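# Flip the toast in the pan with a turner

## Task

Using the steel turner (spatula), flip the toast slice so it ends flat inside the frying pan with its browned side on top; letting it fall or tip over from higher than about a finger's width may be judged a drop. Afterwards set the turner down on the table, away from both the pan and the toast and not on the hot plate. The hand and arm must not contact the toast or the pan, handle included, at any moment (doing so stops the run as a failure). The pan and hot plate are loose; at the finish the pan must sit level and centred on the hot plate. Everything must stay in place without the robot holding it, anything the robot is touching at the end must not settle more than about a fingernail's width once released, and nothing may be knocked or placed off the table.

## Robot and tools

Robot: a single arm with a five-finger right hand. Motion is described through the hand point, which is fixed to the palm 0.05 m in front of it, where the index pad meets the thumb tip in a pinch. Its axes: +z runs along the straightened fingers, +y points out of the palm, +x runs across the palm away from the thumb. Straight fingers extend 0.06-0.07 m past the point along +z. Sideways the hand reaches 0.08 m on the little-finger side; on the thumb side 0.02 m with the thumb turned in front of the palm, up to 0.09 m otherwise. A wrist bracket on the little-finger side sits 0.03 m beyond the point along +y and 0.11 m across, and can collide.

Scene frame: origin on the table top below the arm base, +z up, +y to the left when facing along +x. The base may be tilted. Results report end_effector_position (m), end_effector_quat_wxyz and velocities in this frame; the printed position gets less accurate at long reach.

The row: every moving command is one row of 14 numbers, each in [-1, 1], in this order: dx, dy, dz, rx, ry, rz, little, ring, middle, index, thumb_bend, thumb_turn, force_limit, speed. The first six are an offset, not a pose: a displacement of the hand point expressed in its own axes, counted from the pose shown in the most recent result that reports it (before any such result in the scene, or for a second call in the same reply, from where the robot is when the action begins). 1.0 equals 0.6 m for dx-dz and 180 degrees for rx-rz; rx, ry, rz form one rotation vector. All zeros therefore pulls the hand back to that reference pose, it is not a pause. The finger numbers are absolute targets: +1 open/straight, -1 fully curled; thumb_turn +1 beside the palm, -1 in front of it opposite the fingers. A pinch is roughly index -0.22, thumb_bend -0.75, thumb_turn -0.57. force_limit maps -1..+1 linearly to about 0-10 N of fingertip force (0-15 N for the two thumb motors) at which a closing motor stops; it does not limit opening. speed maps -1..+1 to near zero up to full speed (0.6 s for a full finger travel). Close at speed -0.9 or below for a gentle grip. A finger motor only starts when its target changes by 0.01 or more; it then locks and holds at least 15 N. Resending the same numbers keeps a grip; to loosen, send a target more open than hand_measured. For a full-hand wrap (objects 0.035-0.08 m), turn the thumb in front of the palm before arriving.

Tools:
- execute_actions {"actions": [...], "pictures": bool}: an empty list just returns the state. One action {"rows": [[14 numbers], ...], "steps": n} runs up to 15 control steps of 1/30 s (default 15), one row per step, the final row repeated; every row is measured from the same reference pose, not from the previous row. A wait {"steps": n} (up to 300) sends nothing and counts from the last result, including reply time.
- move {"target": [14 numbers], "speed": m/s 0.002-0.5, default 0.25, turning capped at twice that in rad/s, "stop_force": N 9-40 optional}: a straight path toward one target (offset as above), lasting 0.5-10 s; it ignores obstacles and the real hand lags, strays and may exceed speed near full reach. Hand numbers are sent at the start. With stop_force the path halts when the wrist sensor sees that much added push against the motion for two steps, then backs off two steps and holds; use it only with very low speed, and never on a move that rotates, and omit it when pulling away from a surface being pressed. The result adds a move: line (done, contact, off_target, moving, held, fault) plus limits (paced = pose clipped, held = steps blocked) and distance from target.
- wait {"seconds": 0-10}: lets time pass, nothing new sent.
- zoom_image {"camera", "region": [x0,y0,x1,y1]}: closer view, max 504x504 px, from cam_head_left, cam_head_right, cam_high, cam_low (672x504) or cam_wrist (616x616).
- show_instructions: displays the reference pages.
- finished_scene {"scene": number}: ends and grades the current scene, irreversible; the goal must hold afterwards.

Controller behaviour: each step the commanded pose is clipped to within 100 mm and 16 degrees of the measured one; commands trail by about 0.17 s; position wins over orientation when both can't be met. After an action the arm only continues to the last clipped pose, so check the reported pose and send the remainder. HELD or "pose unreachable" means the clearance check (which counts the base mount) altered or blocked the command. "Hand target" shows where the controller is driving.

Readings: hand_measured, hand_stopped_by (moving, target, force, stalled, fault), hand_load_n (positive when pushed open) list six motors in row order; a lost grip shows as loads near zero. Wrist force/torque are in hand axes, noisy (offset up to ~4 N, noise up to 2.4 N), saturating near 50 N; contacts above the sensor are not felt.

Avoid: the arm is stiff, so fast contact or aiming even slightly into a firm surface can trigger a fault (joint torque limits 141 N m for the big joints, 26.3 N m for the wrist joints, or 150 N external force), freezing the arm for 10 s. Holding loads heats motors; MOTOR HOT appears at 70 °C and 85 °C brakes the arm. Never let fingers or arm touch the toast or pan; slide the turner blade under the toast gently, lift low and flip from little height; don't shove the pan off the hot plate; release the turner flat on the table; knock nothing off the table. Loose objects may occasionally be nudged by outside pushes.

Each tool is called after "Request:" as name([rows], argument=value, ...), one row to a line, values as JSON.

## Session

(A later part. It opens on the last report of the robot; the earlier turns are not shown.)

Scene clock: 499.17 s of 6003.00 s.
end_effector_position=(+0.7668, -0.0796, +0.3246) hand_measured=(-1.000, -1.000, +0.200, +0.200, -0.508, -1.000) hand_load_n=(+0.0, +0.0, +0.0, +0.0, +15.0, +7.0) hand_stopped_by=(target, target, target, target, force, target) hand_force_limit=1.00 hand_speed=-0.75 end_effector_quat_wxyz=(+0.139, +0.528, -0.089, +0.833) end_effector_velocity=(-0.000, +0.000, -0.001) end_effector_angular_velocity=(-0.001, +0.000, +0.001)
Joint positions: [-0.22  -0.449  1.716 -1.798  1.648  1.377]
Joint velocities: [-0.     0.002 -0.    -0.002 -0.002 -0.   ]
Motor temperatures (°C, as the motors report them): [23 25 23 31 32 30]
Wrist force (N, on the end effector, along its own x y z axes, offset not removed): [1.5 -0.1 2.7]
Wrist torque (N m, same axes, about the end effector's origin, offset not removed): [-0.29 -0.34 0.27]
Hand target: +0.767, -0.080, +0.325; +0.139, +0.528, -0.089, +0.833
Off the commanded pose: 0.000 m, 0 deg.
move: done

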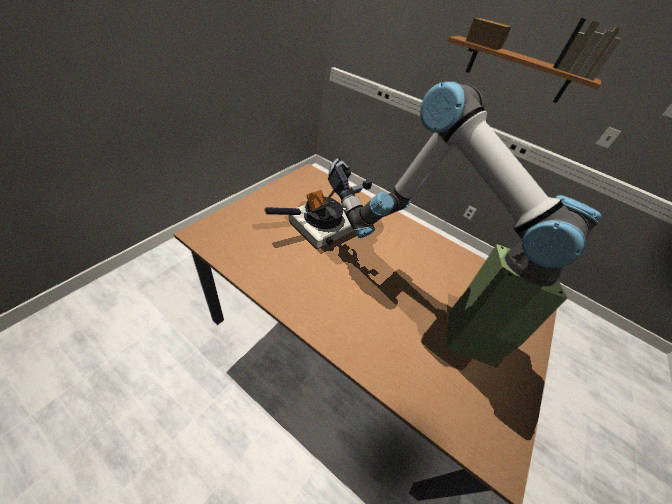

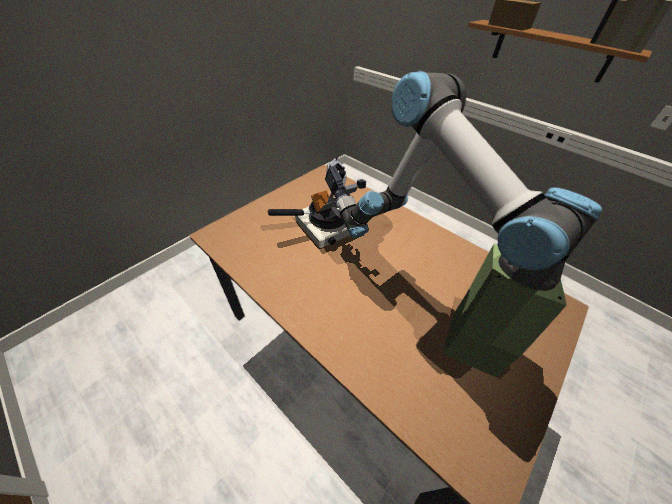

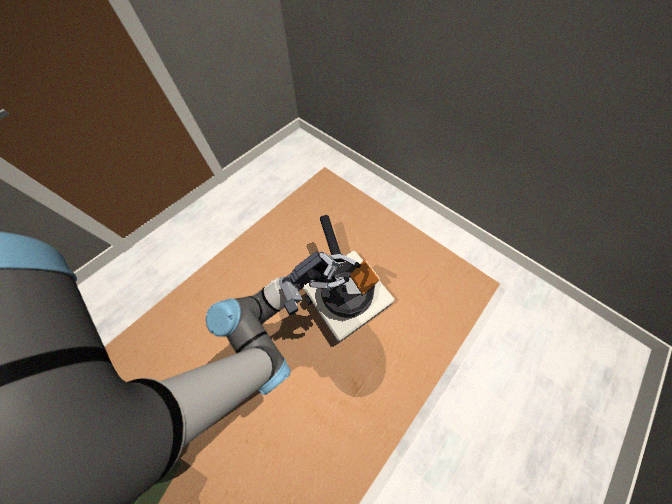

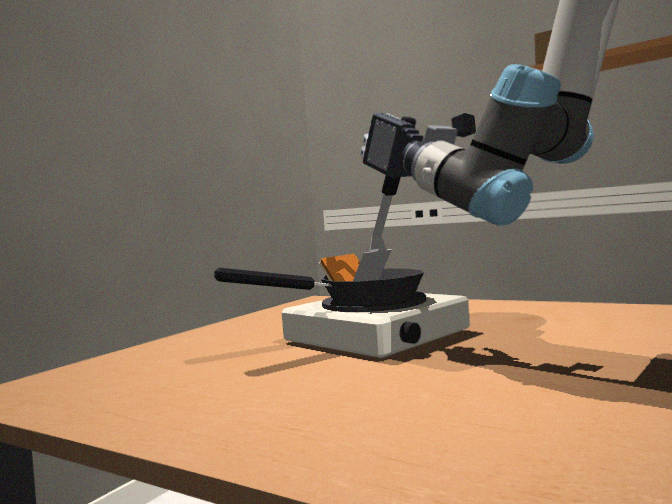

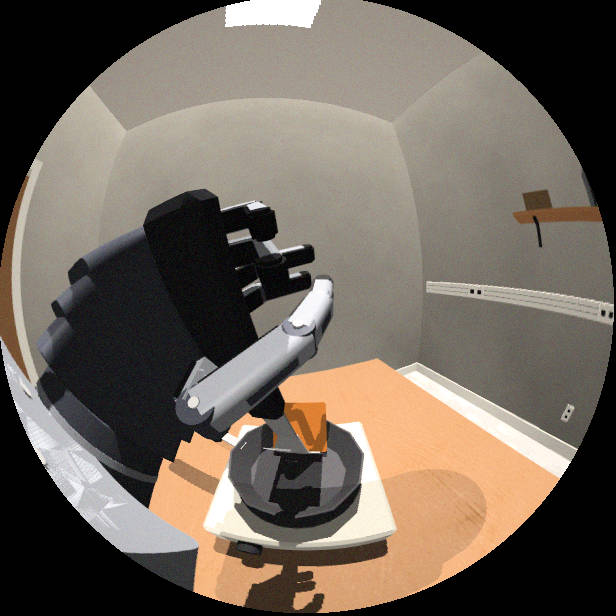

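Request:
execute_actions([
  {"rows":[[0.0340,0,-0.0706,0,0,0,-1,-1,0.2,0.2,-0.95,-1,1,-0.75]],"steps":15},
])

Request:
wait(seconds=0.5)

Request:
zoom_image(camera="cam_head_left", region=[295,185,365,235])

Request:
zoom_image(camera="cam_wrist", region=[240,380,380,490])

Scene clock: 506.90 s of 6003.00 s.
end_effector_position=(+0.7239, -0.0647, +0.3249) hand_measured=(-1.000, -1.000, +0.200, +0.200, -0.508, -1.000) hand_load_n=(+0.0, +0.0, +0.0, +0.0, +15.0, +7.0) hand_stopped_by=(target, target, target, target, force, target) hand_force_limit=1.00 hand_speed=-0.75 end_effector_quat_wxyz=(+0.139, +0.528, -0.089, +0.833) end_effector_velocity=(-0.013, +0.004, +0.001) end_effector_angular_velocity=(-0.001, -0.000, +0.002)
Joint positions: [-0.206 -0.466  1.837 -1.903  1.661  1.37 ]
Joint velocities: [ 0.003 -0.005  0.038 -0.033  0.    -0.002]
Motor temperatures (°C, as the motors report them): [23 25 23 31 32 30]
Wrist force (N, on the end effector, along its own x y z axes, offset not removed): [-3.8 1.5 2.9]
Wrist torque (N m, same axes, about the end effector's origin, offset not removed): [0.24 0.26 -0.19]
Hand target: +0.722, -0.064, +0.325; +0.139, +0.528, -0.089, +0.833
Off the commanded pose: 0.002 m, 0 deg.
Steps of this call (steps 1 to 90: nothing new was sent; then 4.23 s passed at rest; steps 91 to 105: all 15 steps of this action). Readings (end_effector_position | what the end effector reports):
91: (+0.7667, -0.0795, +0.3246) | hand_measured=(-1.000, -1.000, +0.200, +0.200, -0.508, -1.000) hand_load_n=(+0.0, +0.0, +0.0, +0.0, +15.0, +7.0) hand_stopped_by=(target, target, target, target, force, target) hand_force_limit=1.00 hand_speed=-0.75
92: (+0.7648, -0.0784, +0.3256) | hand_measured=(-1.000, -1.000, +0.200, +0.200, -0.508, -1.000) hand_load_n=(+0.0, +0.0, +0.0, +0.0, +15.0, +7.0) hand_stopped_by=(target, target, target, target, force, target) hand_force_limit=1.00 hand_speed=-0.75
94: (+0.7516, -0.0734, +0.3253) | hand_measured=(-1.000, -1.000, +0.200, +0.200, -0.508, -1.000) hand_load_n=(+0.0, +0.0, +0.0, +0.0, +15.0, +7.0) hand_stopped_by=(target, target, target, target, force, target) hand_force_limit=1.00 hand_speed=-0.75
98: (+0.7332, -0.0674, +0.3246) | hand_measured=(-1.000, -1.000, +0.200, +0.200, -0.508, -1.000) hand_load_n=(+0.0, +0.0, +0.0, +0.0, +15.0, +7.0) hand_stopped_by=(target, target, target, target, force, target) hand_force_limit=1.00 hand_speed=-0.75
105: the state above

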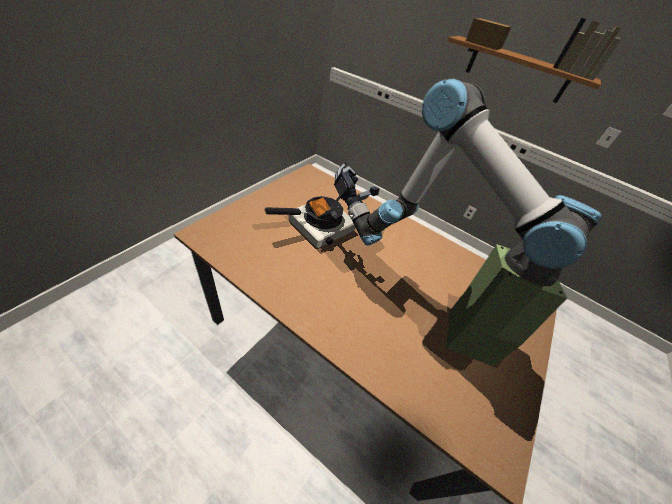

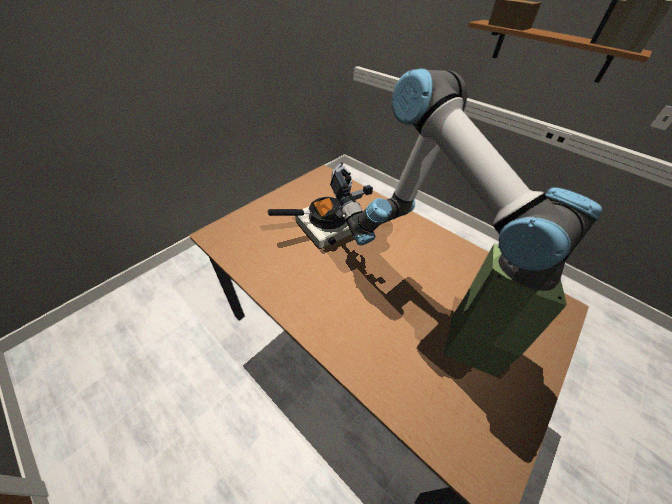

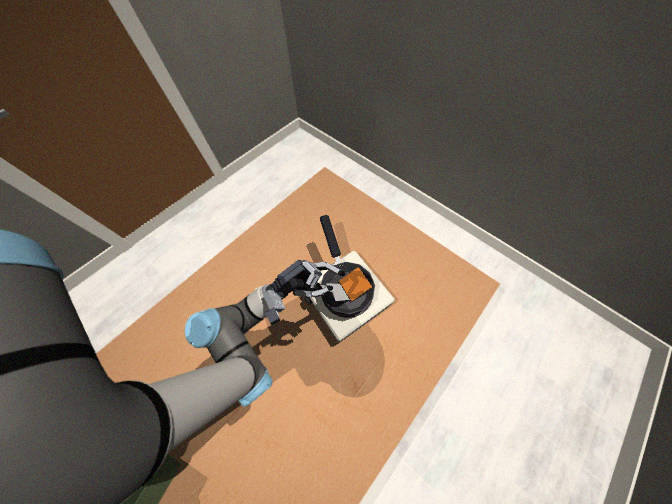

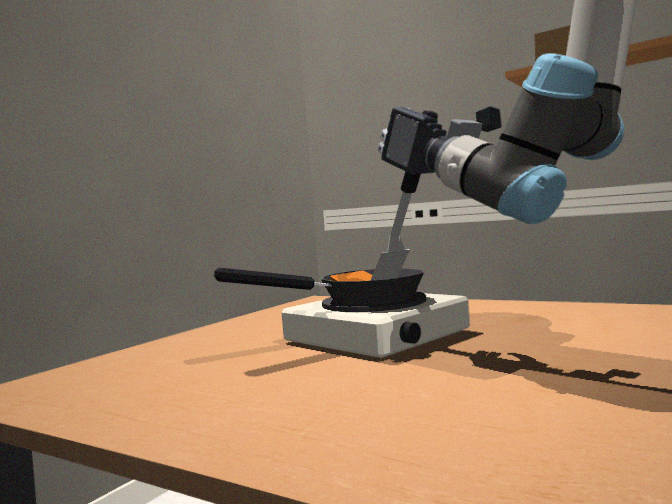

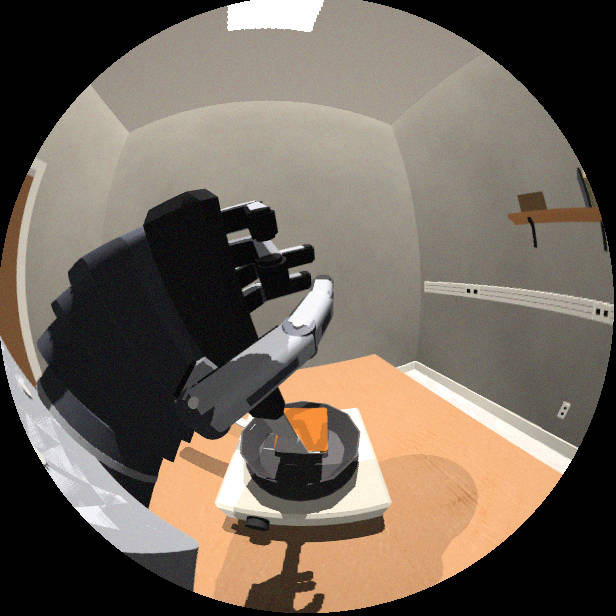

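Scene clock: 507.40 s of 6003.00 s.
end_effector_position=(+0.7224, -0.0642, +0.3250) hand_measured=(-1.000, -1.000, +0.200, +0.200, -0.508, -1.000) hand_load_n=(+0.0, +0.0, +0.0, +0.0, +15.0, +7.0) hand_stopped_by=(target, target, target, target, force, target) hand_force_limit=1.00 hand_speed=-0.75 end_effector_quat_wxyz=(+0.139, +0.528, -0.089, +0.833) end_effector_velocity=(-0.000, +0.000, +0.000) end_effector_angular_velocity=(+0.000, -0.000, +0.000)
Joint positions: [-0.205 -0.466  1.841 -1.907  1.661  1.37 ]
Joint velocities: [ 0.  0. -0. -0.  0.  0.]
Motor temperatures (°C, as the motors report them): [23 25 23 31 32 30]
Wrist force (N, on the end effector, along its own x y z axes, offset not removed): [-1.1 -0.1 1.5]
Wrist torque (N m, same axes, about the end effector's origin, offset not removed): [-0.16 -0.14 -0.05]
Hand target: +0.722, -0.064, +0.325; +0.139, +0.528, -0.089, +0.833
Off the commanded pose: 0.000 m, 0 deg.
Steps of this call (steps 1 to 15: nothing new was sent). Readings (end_effector_position | what the end effector reports):
1: (+0.7235, -0.0645, +0.3249) | hand_measured=(-1.000, -1.000, +0.200, +0.200, -0.508, -1.000) hand_load_n=(+0.0, +0.0, +0.0, +0.0, +15.0, +7.0) hand_stopped_by=(target, target, target, target, force, target) hand_force_limit=1.00 hand_speed=-0.75
2: (+0.7232, -0.0645, +0.3249) | hand_measured=(-1.000, -1.000, +0.200, +0.200, -0.508, -1.000) hand_load_n=(+0.0, +0.0, +0.0, +0.0, +15.0, +7.0) hand_stopped_by=(target, target, target, target, force, target) hand_force_limit=1.00 hand_speed=-0.75
4: (+0.7228, -0.0643, +0.3249) | hand_measured=(-1.000, -1.000, +0.200, +0.200, -0.508, -1.000) hand_load_n=(+0.0, +0.0, +0.0, +0.0, +15.0, +7.0) hand_stopped_by=(target, target, target, target, force, target) hand_force_limit=1.00 hand_speed=-0.75
8: (+0.7225, -0.0642, +0.3250) | hand_measured=(-1.000, -1.000, +0.200, +0.200, -0.508, -1.000) hand_load_n=(+0.0, +0.0, +0.0, +0.0, +15.0, +7.0) hand_stopped_by=(target, target, target, target, force, target) hand_force_limit=1.00 hand_speed=-0.75
15: the state above

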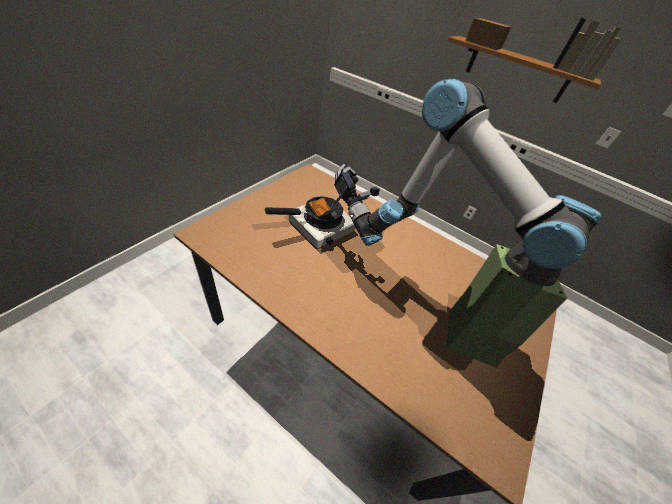

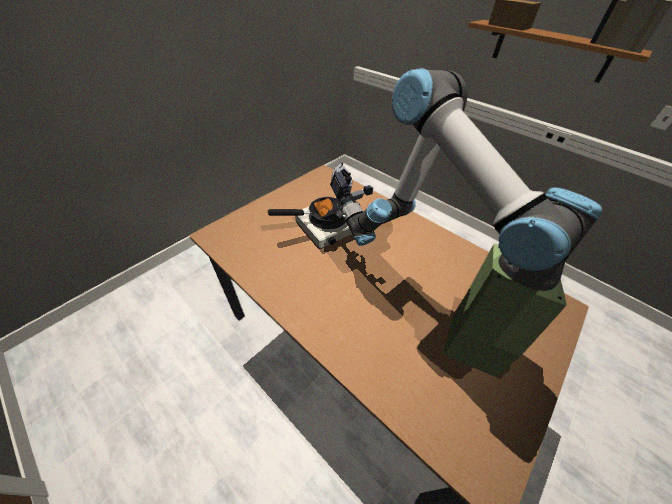

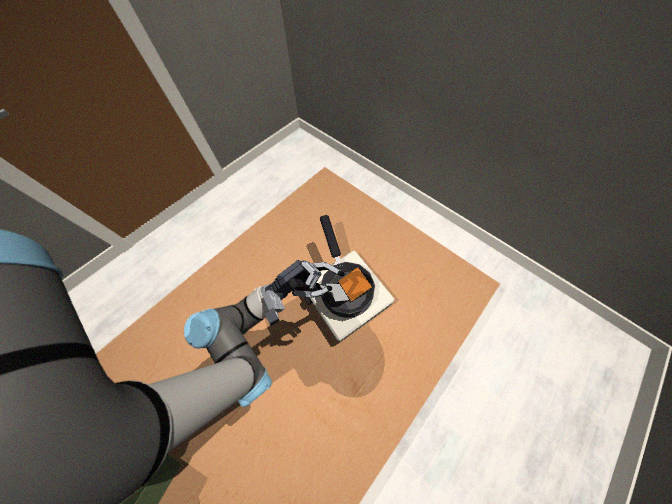

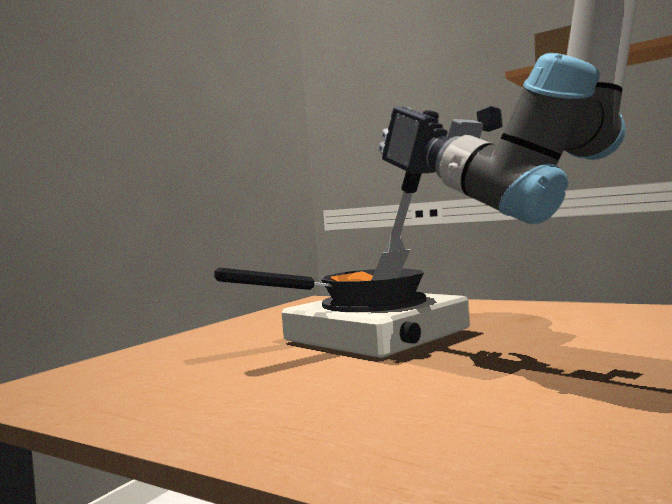

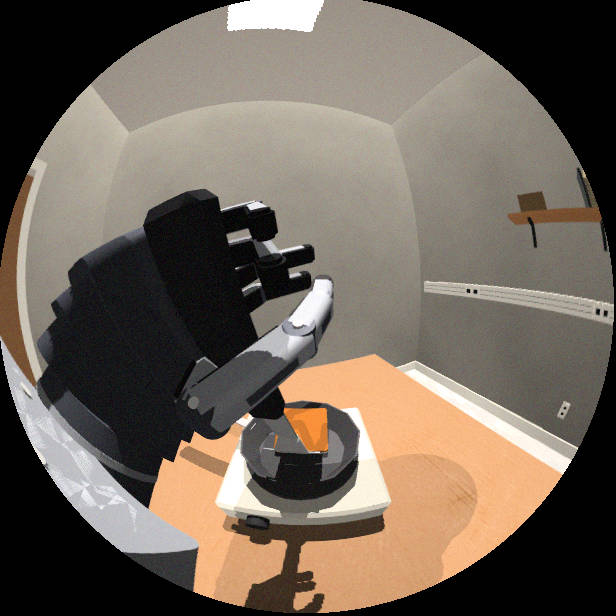

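Region (295, 185, 365, 235) of cam_head_left's 672x504 image, scaled by 7.200, with more detail than that image has; it fills the top 360 rows of this view, and the rest is white.

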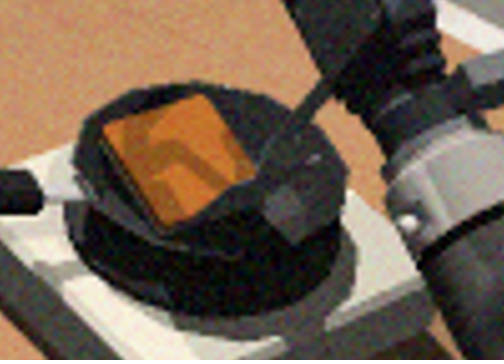

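Region (240, 380, 380, 490) of cam_wrist's 616x616 image, scaled by 3.600, with more detail than that image has; it fills the top 396 rows of this view, and the rest is white.

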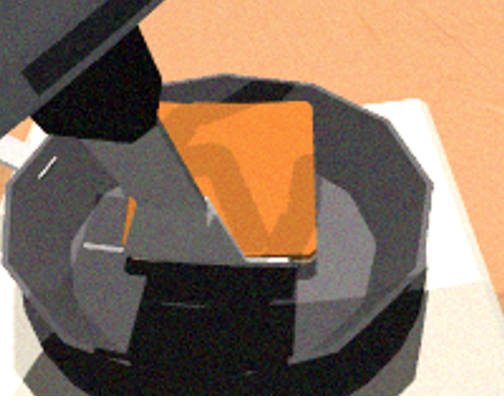

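Request:
move(target=[0.0197,0,-0.0423,0,0,0,-1,-1,0.2,0.2,-0.95,-1,1,-0.75], speed=0.01)

Request:
zoom_image(camera="cam_high", region=[300,255,385,325])

Request:
zoom_image(camera="cam_wrist", region=[240,380,380,490])

Scene clock: 515.00 s of 6003.00 s.
end_effector_position=(+0.6962, -0.0551, +0.3248) hand_measured=(-1.000, -1.000, +0.200, +0.200, -0.508, -1.000) hand_load_n=(+0.0, +0.0, +0.0, +0.0, +15.0, +7.0) hand_stopped_by=(target, target, target, target, force, target) hand_force_limit=1.00 hand_speed=-0.75 end_effector_quat_wxyz=(+0.139, +0.528, -0.089, +0.833) end_effector_velocity=(-0.002, +0.001, -0.000) end_effector_angular_velocity=(+0.001, -0.000, -0.001)
Joint positions: [-0.196 -0.47   1.91  -1.972  1.669  1.365]
Joint velocities: [ 0.001 -0.     0.006 -0.006  0.002  0.   ]
Motor temperatures (°C, as the motors report them): [23 25 23 31 32 30]
Wrist force (N, on the end effector, along its own x y z axes, offset not removed): [-2.2 0.6 3.7]
Wrist torque (N m, same axes, about the end effector's origin, offset not removed): [-0.16 0.10 -0.06]
Hand target: +0.696, -0.055, +0.325; +0.139, +0.528, -0.089, +0.833
Off the commanded pose: 0.000 m, 0 deg.
After step 90, 1.57 s passed at rest.
move: done

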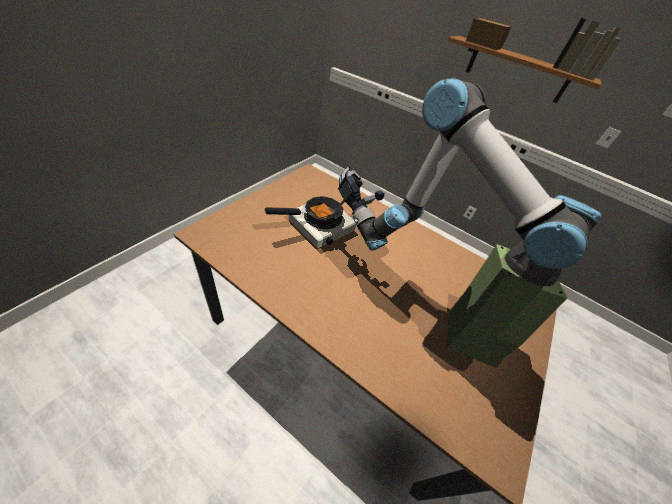

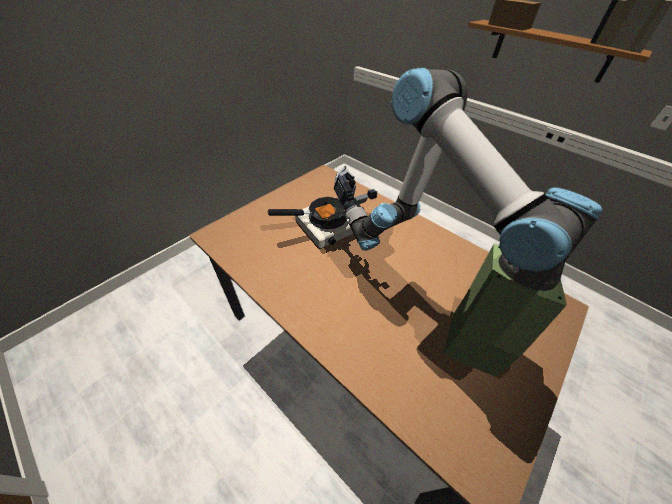

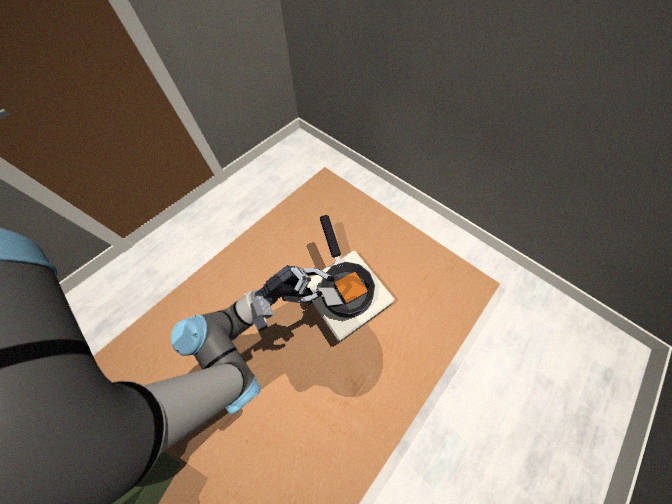

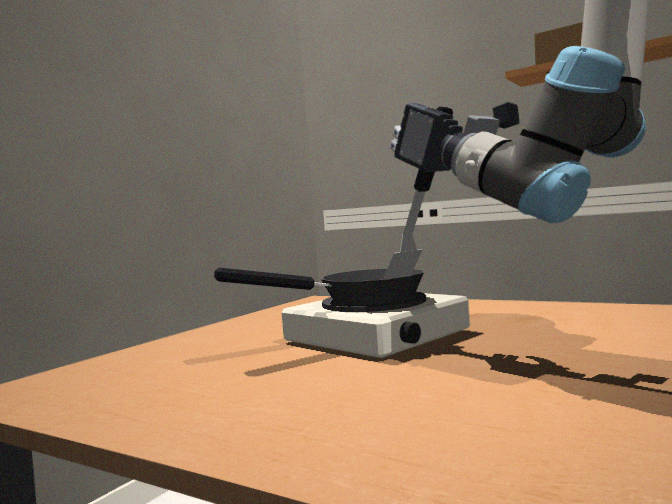

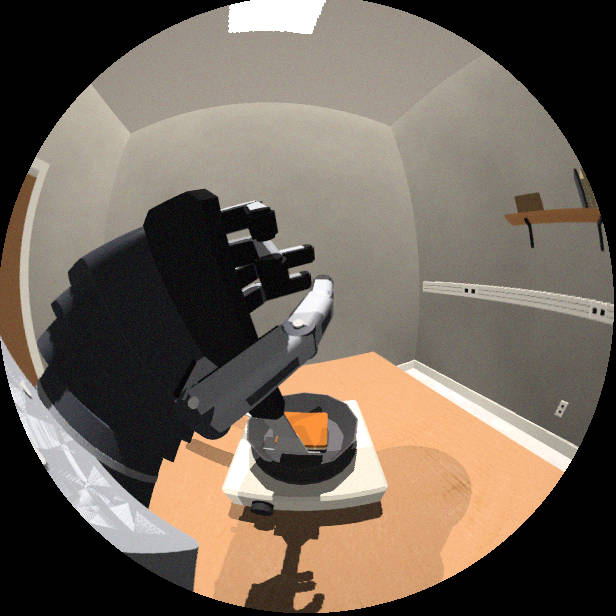

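Region (300, 255, 385, 325) of cam_high's 672x504 image, scaled by 5.929, with more detail than that image has; it fills the top 415 rows of this view, and the rest is white.

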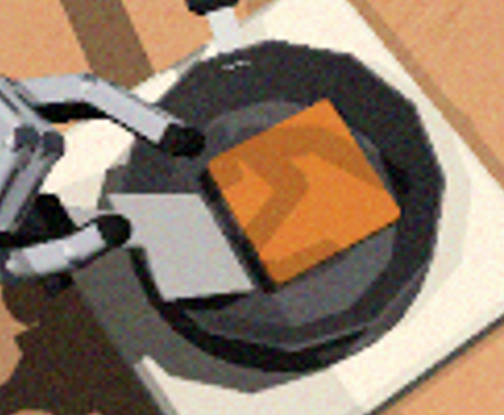

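Region (240, 380, 380, 490) of cam_wrist's 616x616 image, scaled by 3.600, with more detail than that image has; it fills the top 396 rows of this view, and the rest is white.

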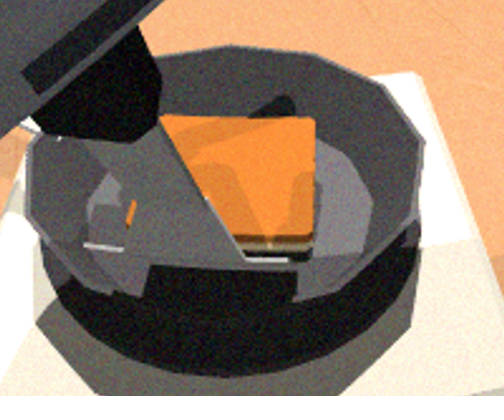

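Request:
move(target=[0.1057,0,0.0494,0,0,0,-1,-1,0.2,0.2,-0.95,-1,1,-0.75], speed=0.06)

Request:
move(target=[0.117,-0.1293,-0.2505,-0.1294,0,-0.0604,-1,-1,0.2,0.2,-0.95,-1,1,-0.75], speed=0.12)

Request:
move(target=[-0.1923,0,-0.1672,0,0.0556,0,-1,-1,0.2,0.2,-0.95,-1,1,-0.75], speed=0.08)

Scene clock: 547.97 s of 6003.00 s.
end_effector_position=(+0.6959, -0.0551, +0.3945) hand_measured=(-1.000, -1.000, +0.200, +0.200, -0.508, -1.000) hand_load_n=(+0.0, +0.0, +0.0, +0.0, +15.0, +7.0) hand_stopped_by=(target, target, target, target, force, target) hand_force_limit=1.00 hand_speed=-0.75 end_effector_quat_wxyz=(+0.139, +0.528, -0.089, +0.833) end_effector_velocity=(-0.000, -0.000, +0.002) end_effector_angular_velocity=(-0.001, +0.001, -0.001)
Joint positions: [-0.175 -0.643  1.988 -1.879  1.687  1.354]
Joint velocities: [ 0.001 -0.006  0.002  0.004  0.002 -0.002]
Motor temperatures (°C, as the motors report them): [23 25 23 31 32 30]
Wrist force (N, on the end effector, along its own x y z axes, offset not removed): [-3.6 0.1 2.5]
Wrist torque (N m, same axes, about the end effector's origin, offset not removed): [-0.10 0.38 -0.21]
Hand target: +0.696, -0.055, +0.395; +0.139, +0.528, -0.089, +0.833
Off the commanded pose: 0.000 m, 0 deg.
After step 90, 28.37 s passed at rest.
move: done

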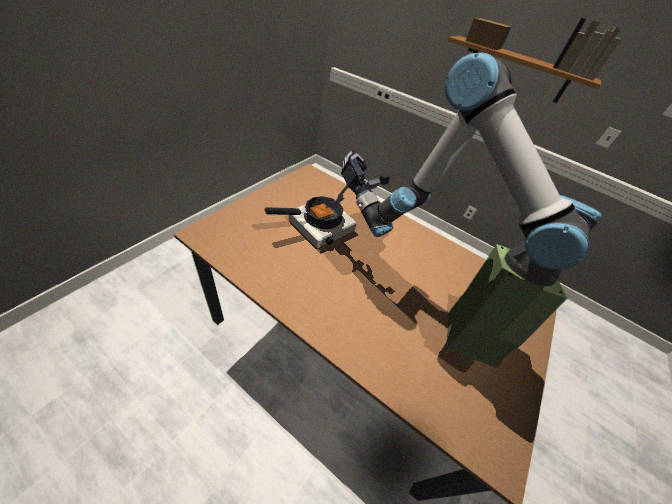

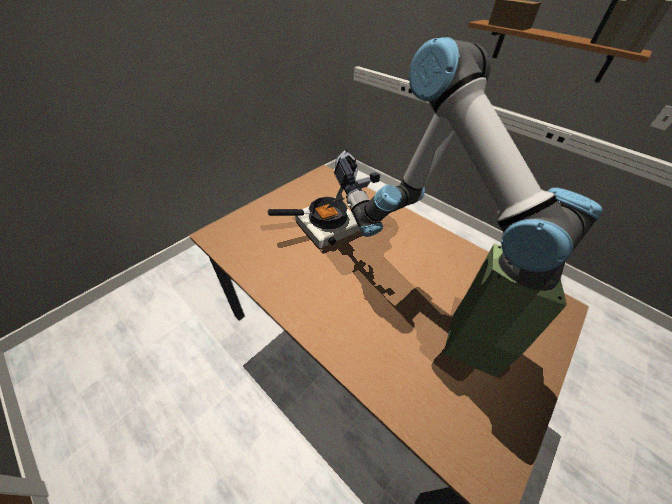

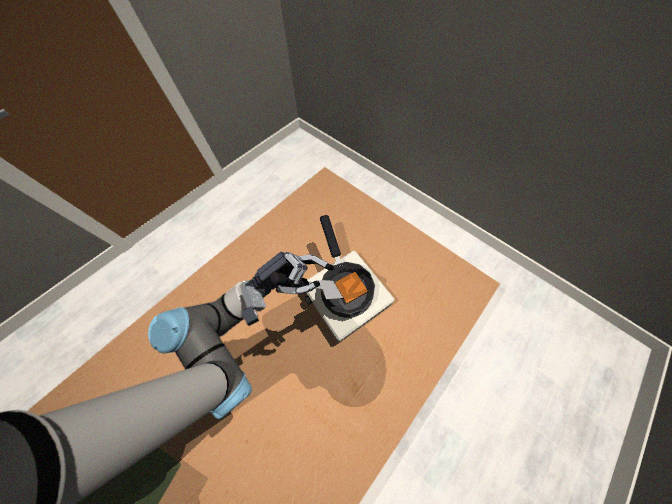

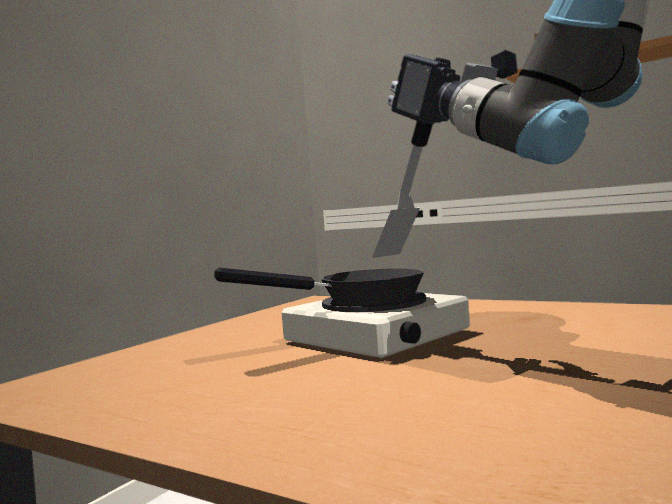

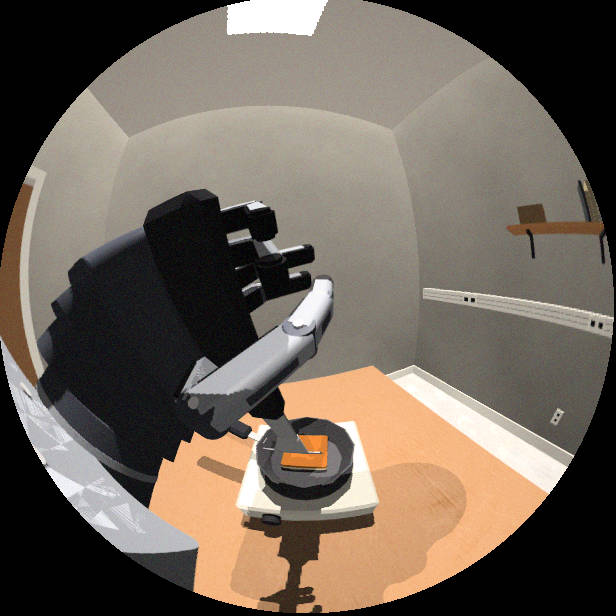

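Scene clock: 550.37 s of 6003.00 s.
end_effector_position=(+0.5647, +0.0723, +0.3941) hand_measured=(-1.000, -1.000, +0.200, +0.200, -0.508, -1.000) hand_load_n=(+0.0, +0.0, +0.0, +0.0, +15.0, +7.0) hand_stopped_by=(target, target, target, target, force, target) hand_force_limit=1.00 hand_speed=-0.75 end_effector_quat_wxyz=(+0.320, +0.495, -0.205, +0.782) end_effector_velocity=(-0.001, +0.001, +0.001) end_effector_angular_velocity=(-0.003, -0.002, -0.007)
Joint positions: [ 0.247 -0.5    1.946 -2.35   2.372  0.745]
Joint velocities: [ 0.004  0.004 -0.003 -0.014  0.004 -0.015]
Motor temperatures (°C, as the motors report them): [23 25 23 31 32 30]
Wrist force (N, on the end effector, along its own x y z axes, offset not removed): [-1.3 1.5 0.2]
Wrist torque (N m, same axes, about the end effector's origin, offset not removed): [0.26 0.09 0.03]
Hand target: +0.565, +0.072, +0.394; +0.320, +0.495, -0.205, +0.781
Off the commanded pose: 0.000 m, 0 deg.
move: done

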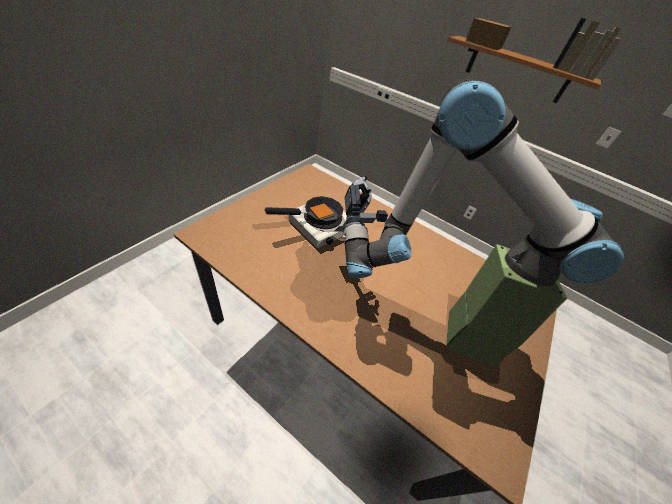

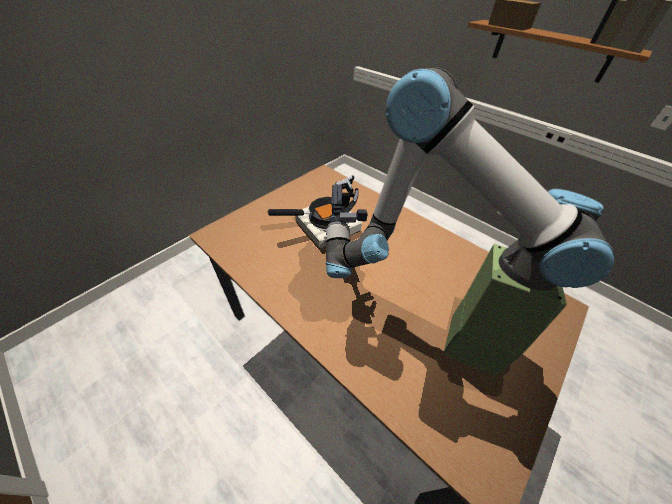

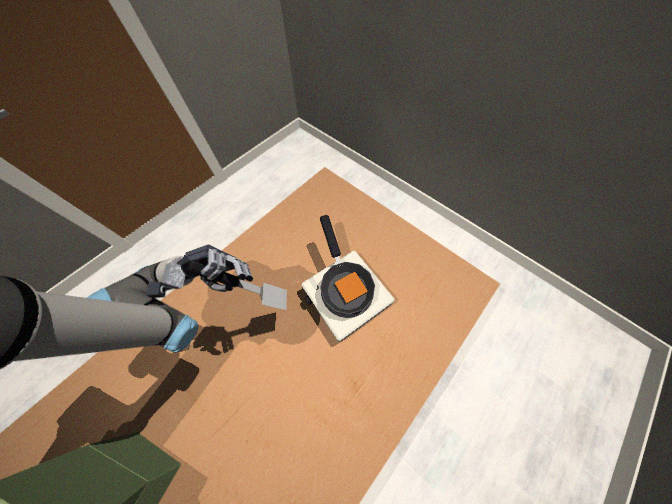

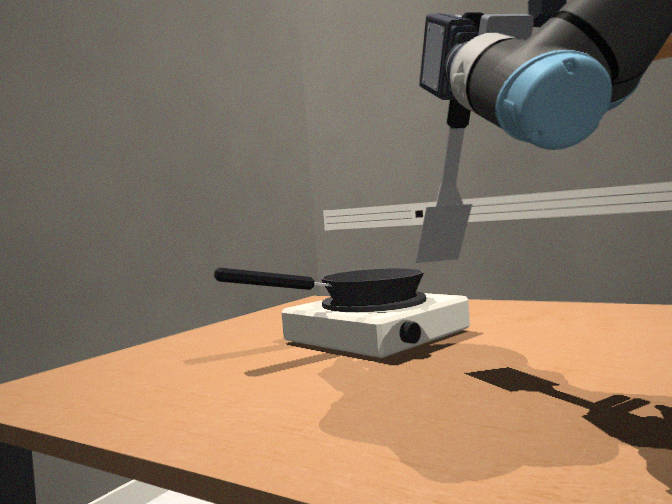

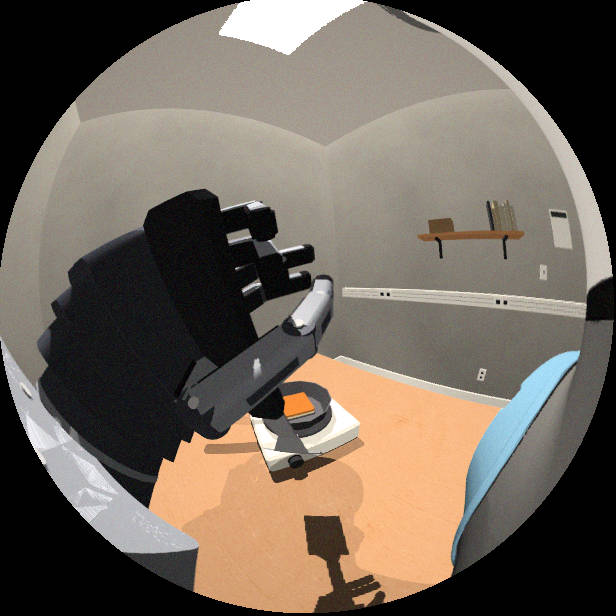

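Scene clock: 552.77 s of 6003.00 s.
end_effector_position=(+0.5355, +0.1019, +0.2473) hand_measured=(-1.000, -1.000, +0.200, +0.200, -0.508, -1.000) hand_load_n=(+0.0, +0.0, +0.0, +0.0, +15.0, +7.0) hand_stopped_by=(target, target, target, target, force, target) hand_force_limit=1.00 hand_speed=-0.75 end_effector_quat_wxyz=(+0.337, +0.425, -0.176, +0.822) end_effector_velocity=(-0.000, +0.001, -0.002) end_effector_angular_velocity=(-0.002, -0.002, -0.000)
Joint positions: [ 0.23  -0.016  1.648 -2.675  2.229  0.662]
Joint velocities: [-0.     0.008 -0.008 -0.002 -0.003 -0.001]
Motor temperatures (°C, as the motors report them): [23 25 23 31 32 30]
Wrist force (N, on the end effector, along its own x y z axes, offset not removed): [0.0 2.5 7.6]
Wrist torque (N m, same axes, about the end effector's origin, offset not removed): [-0.30 -0.31 0.08]
Hand target: +0.535, +0.102, +0.247; +0.337, +0.425, -0.176, +0.822
Off the commanded pose: 0.000 m, 0 deg.
move: done

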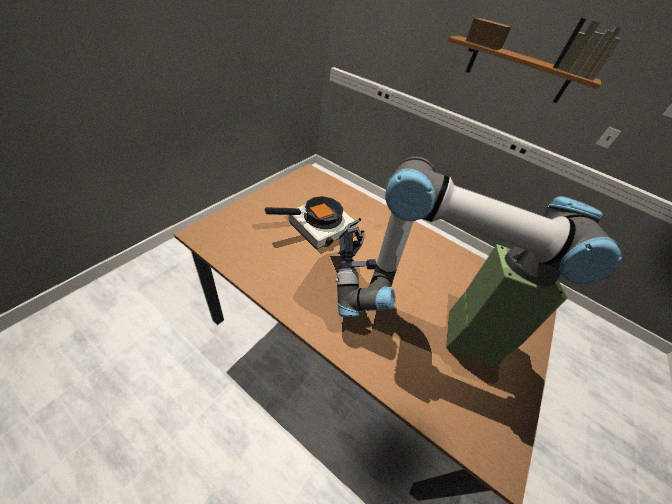

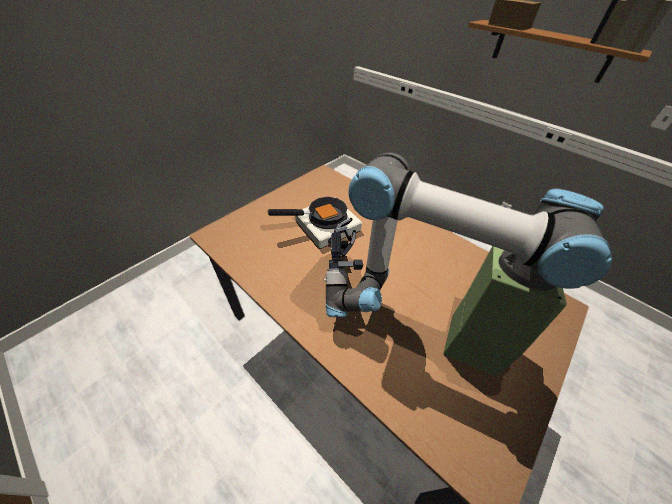

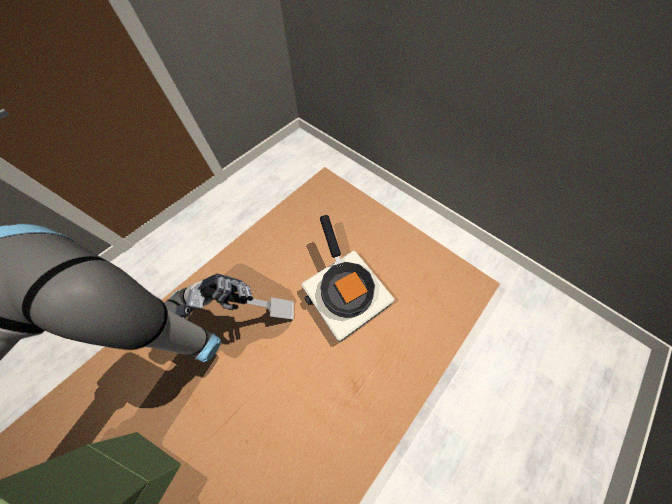

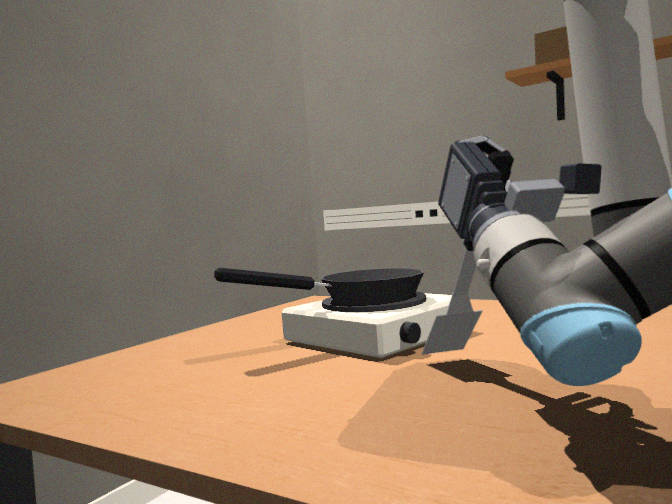

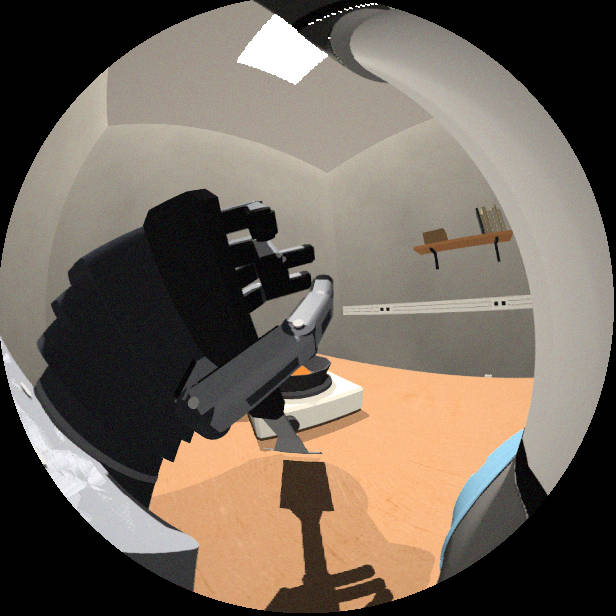

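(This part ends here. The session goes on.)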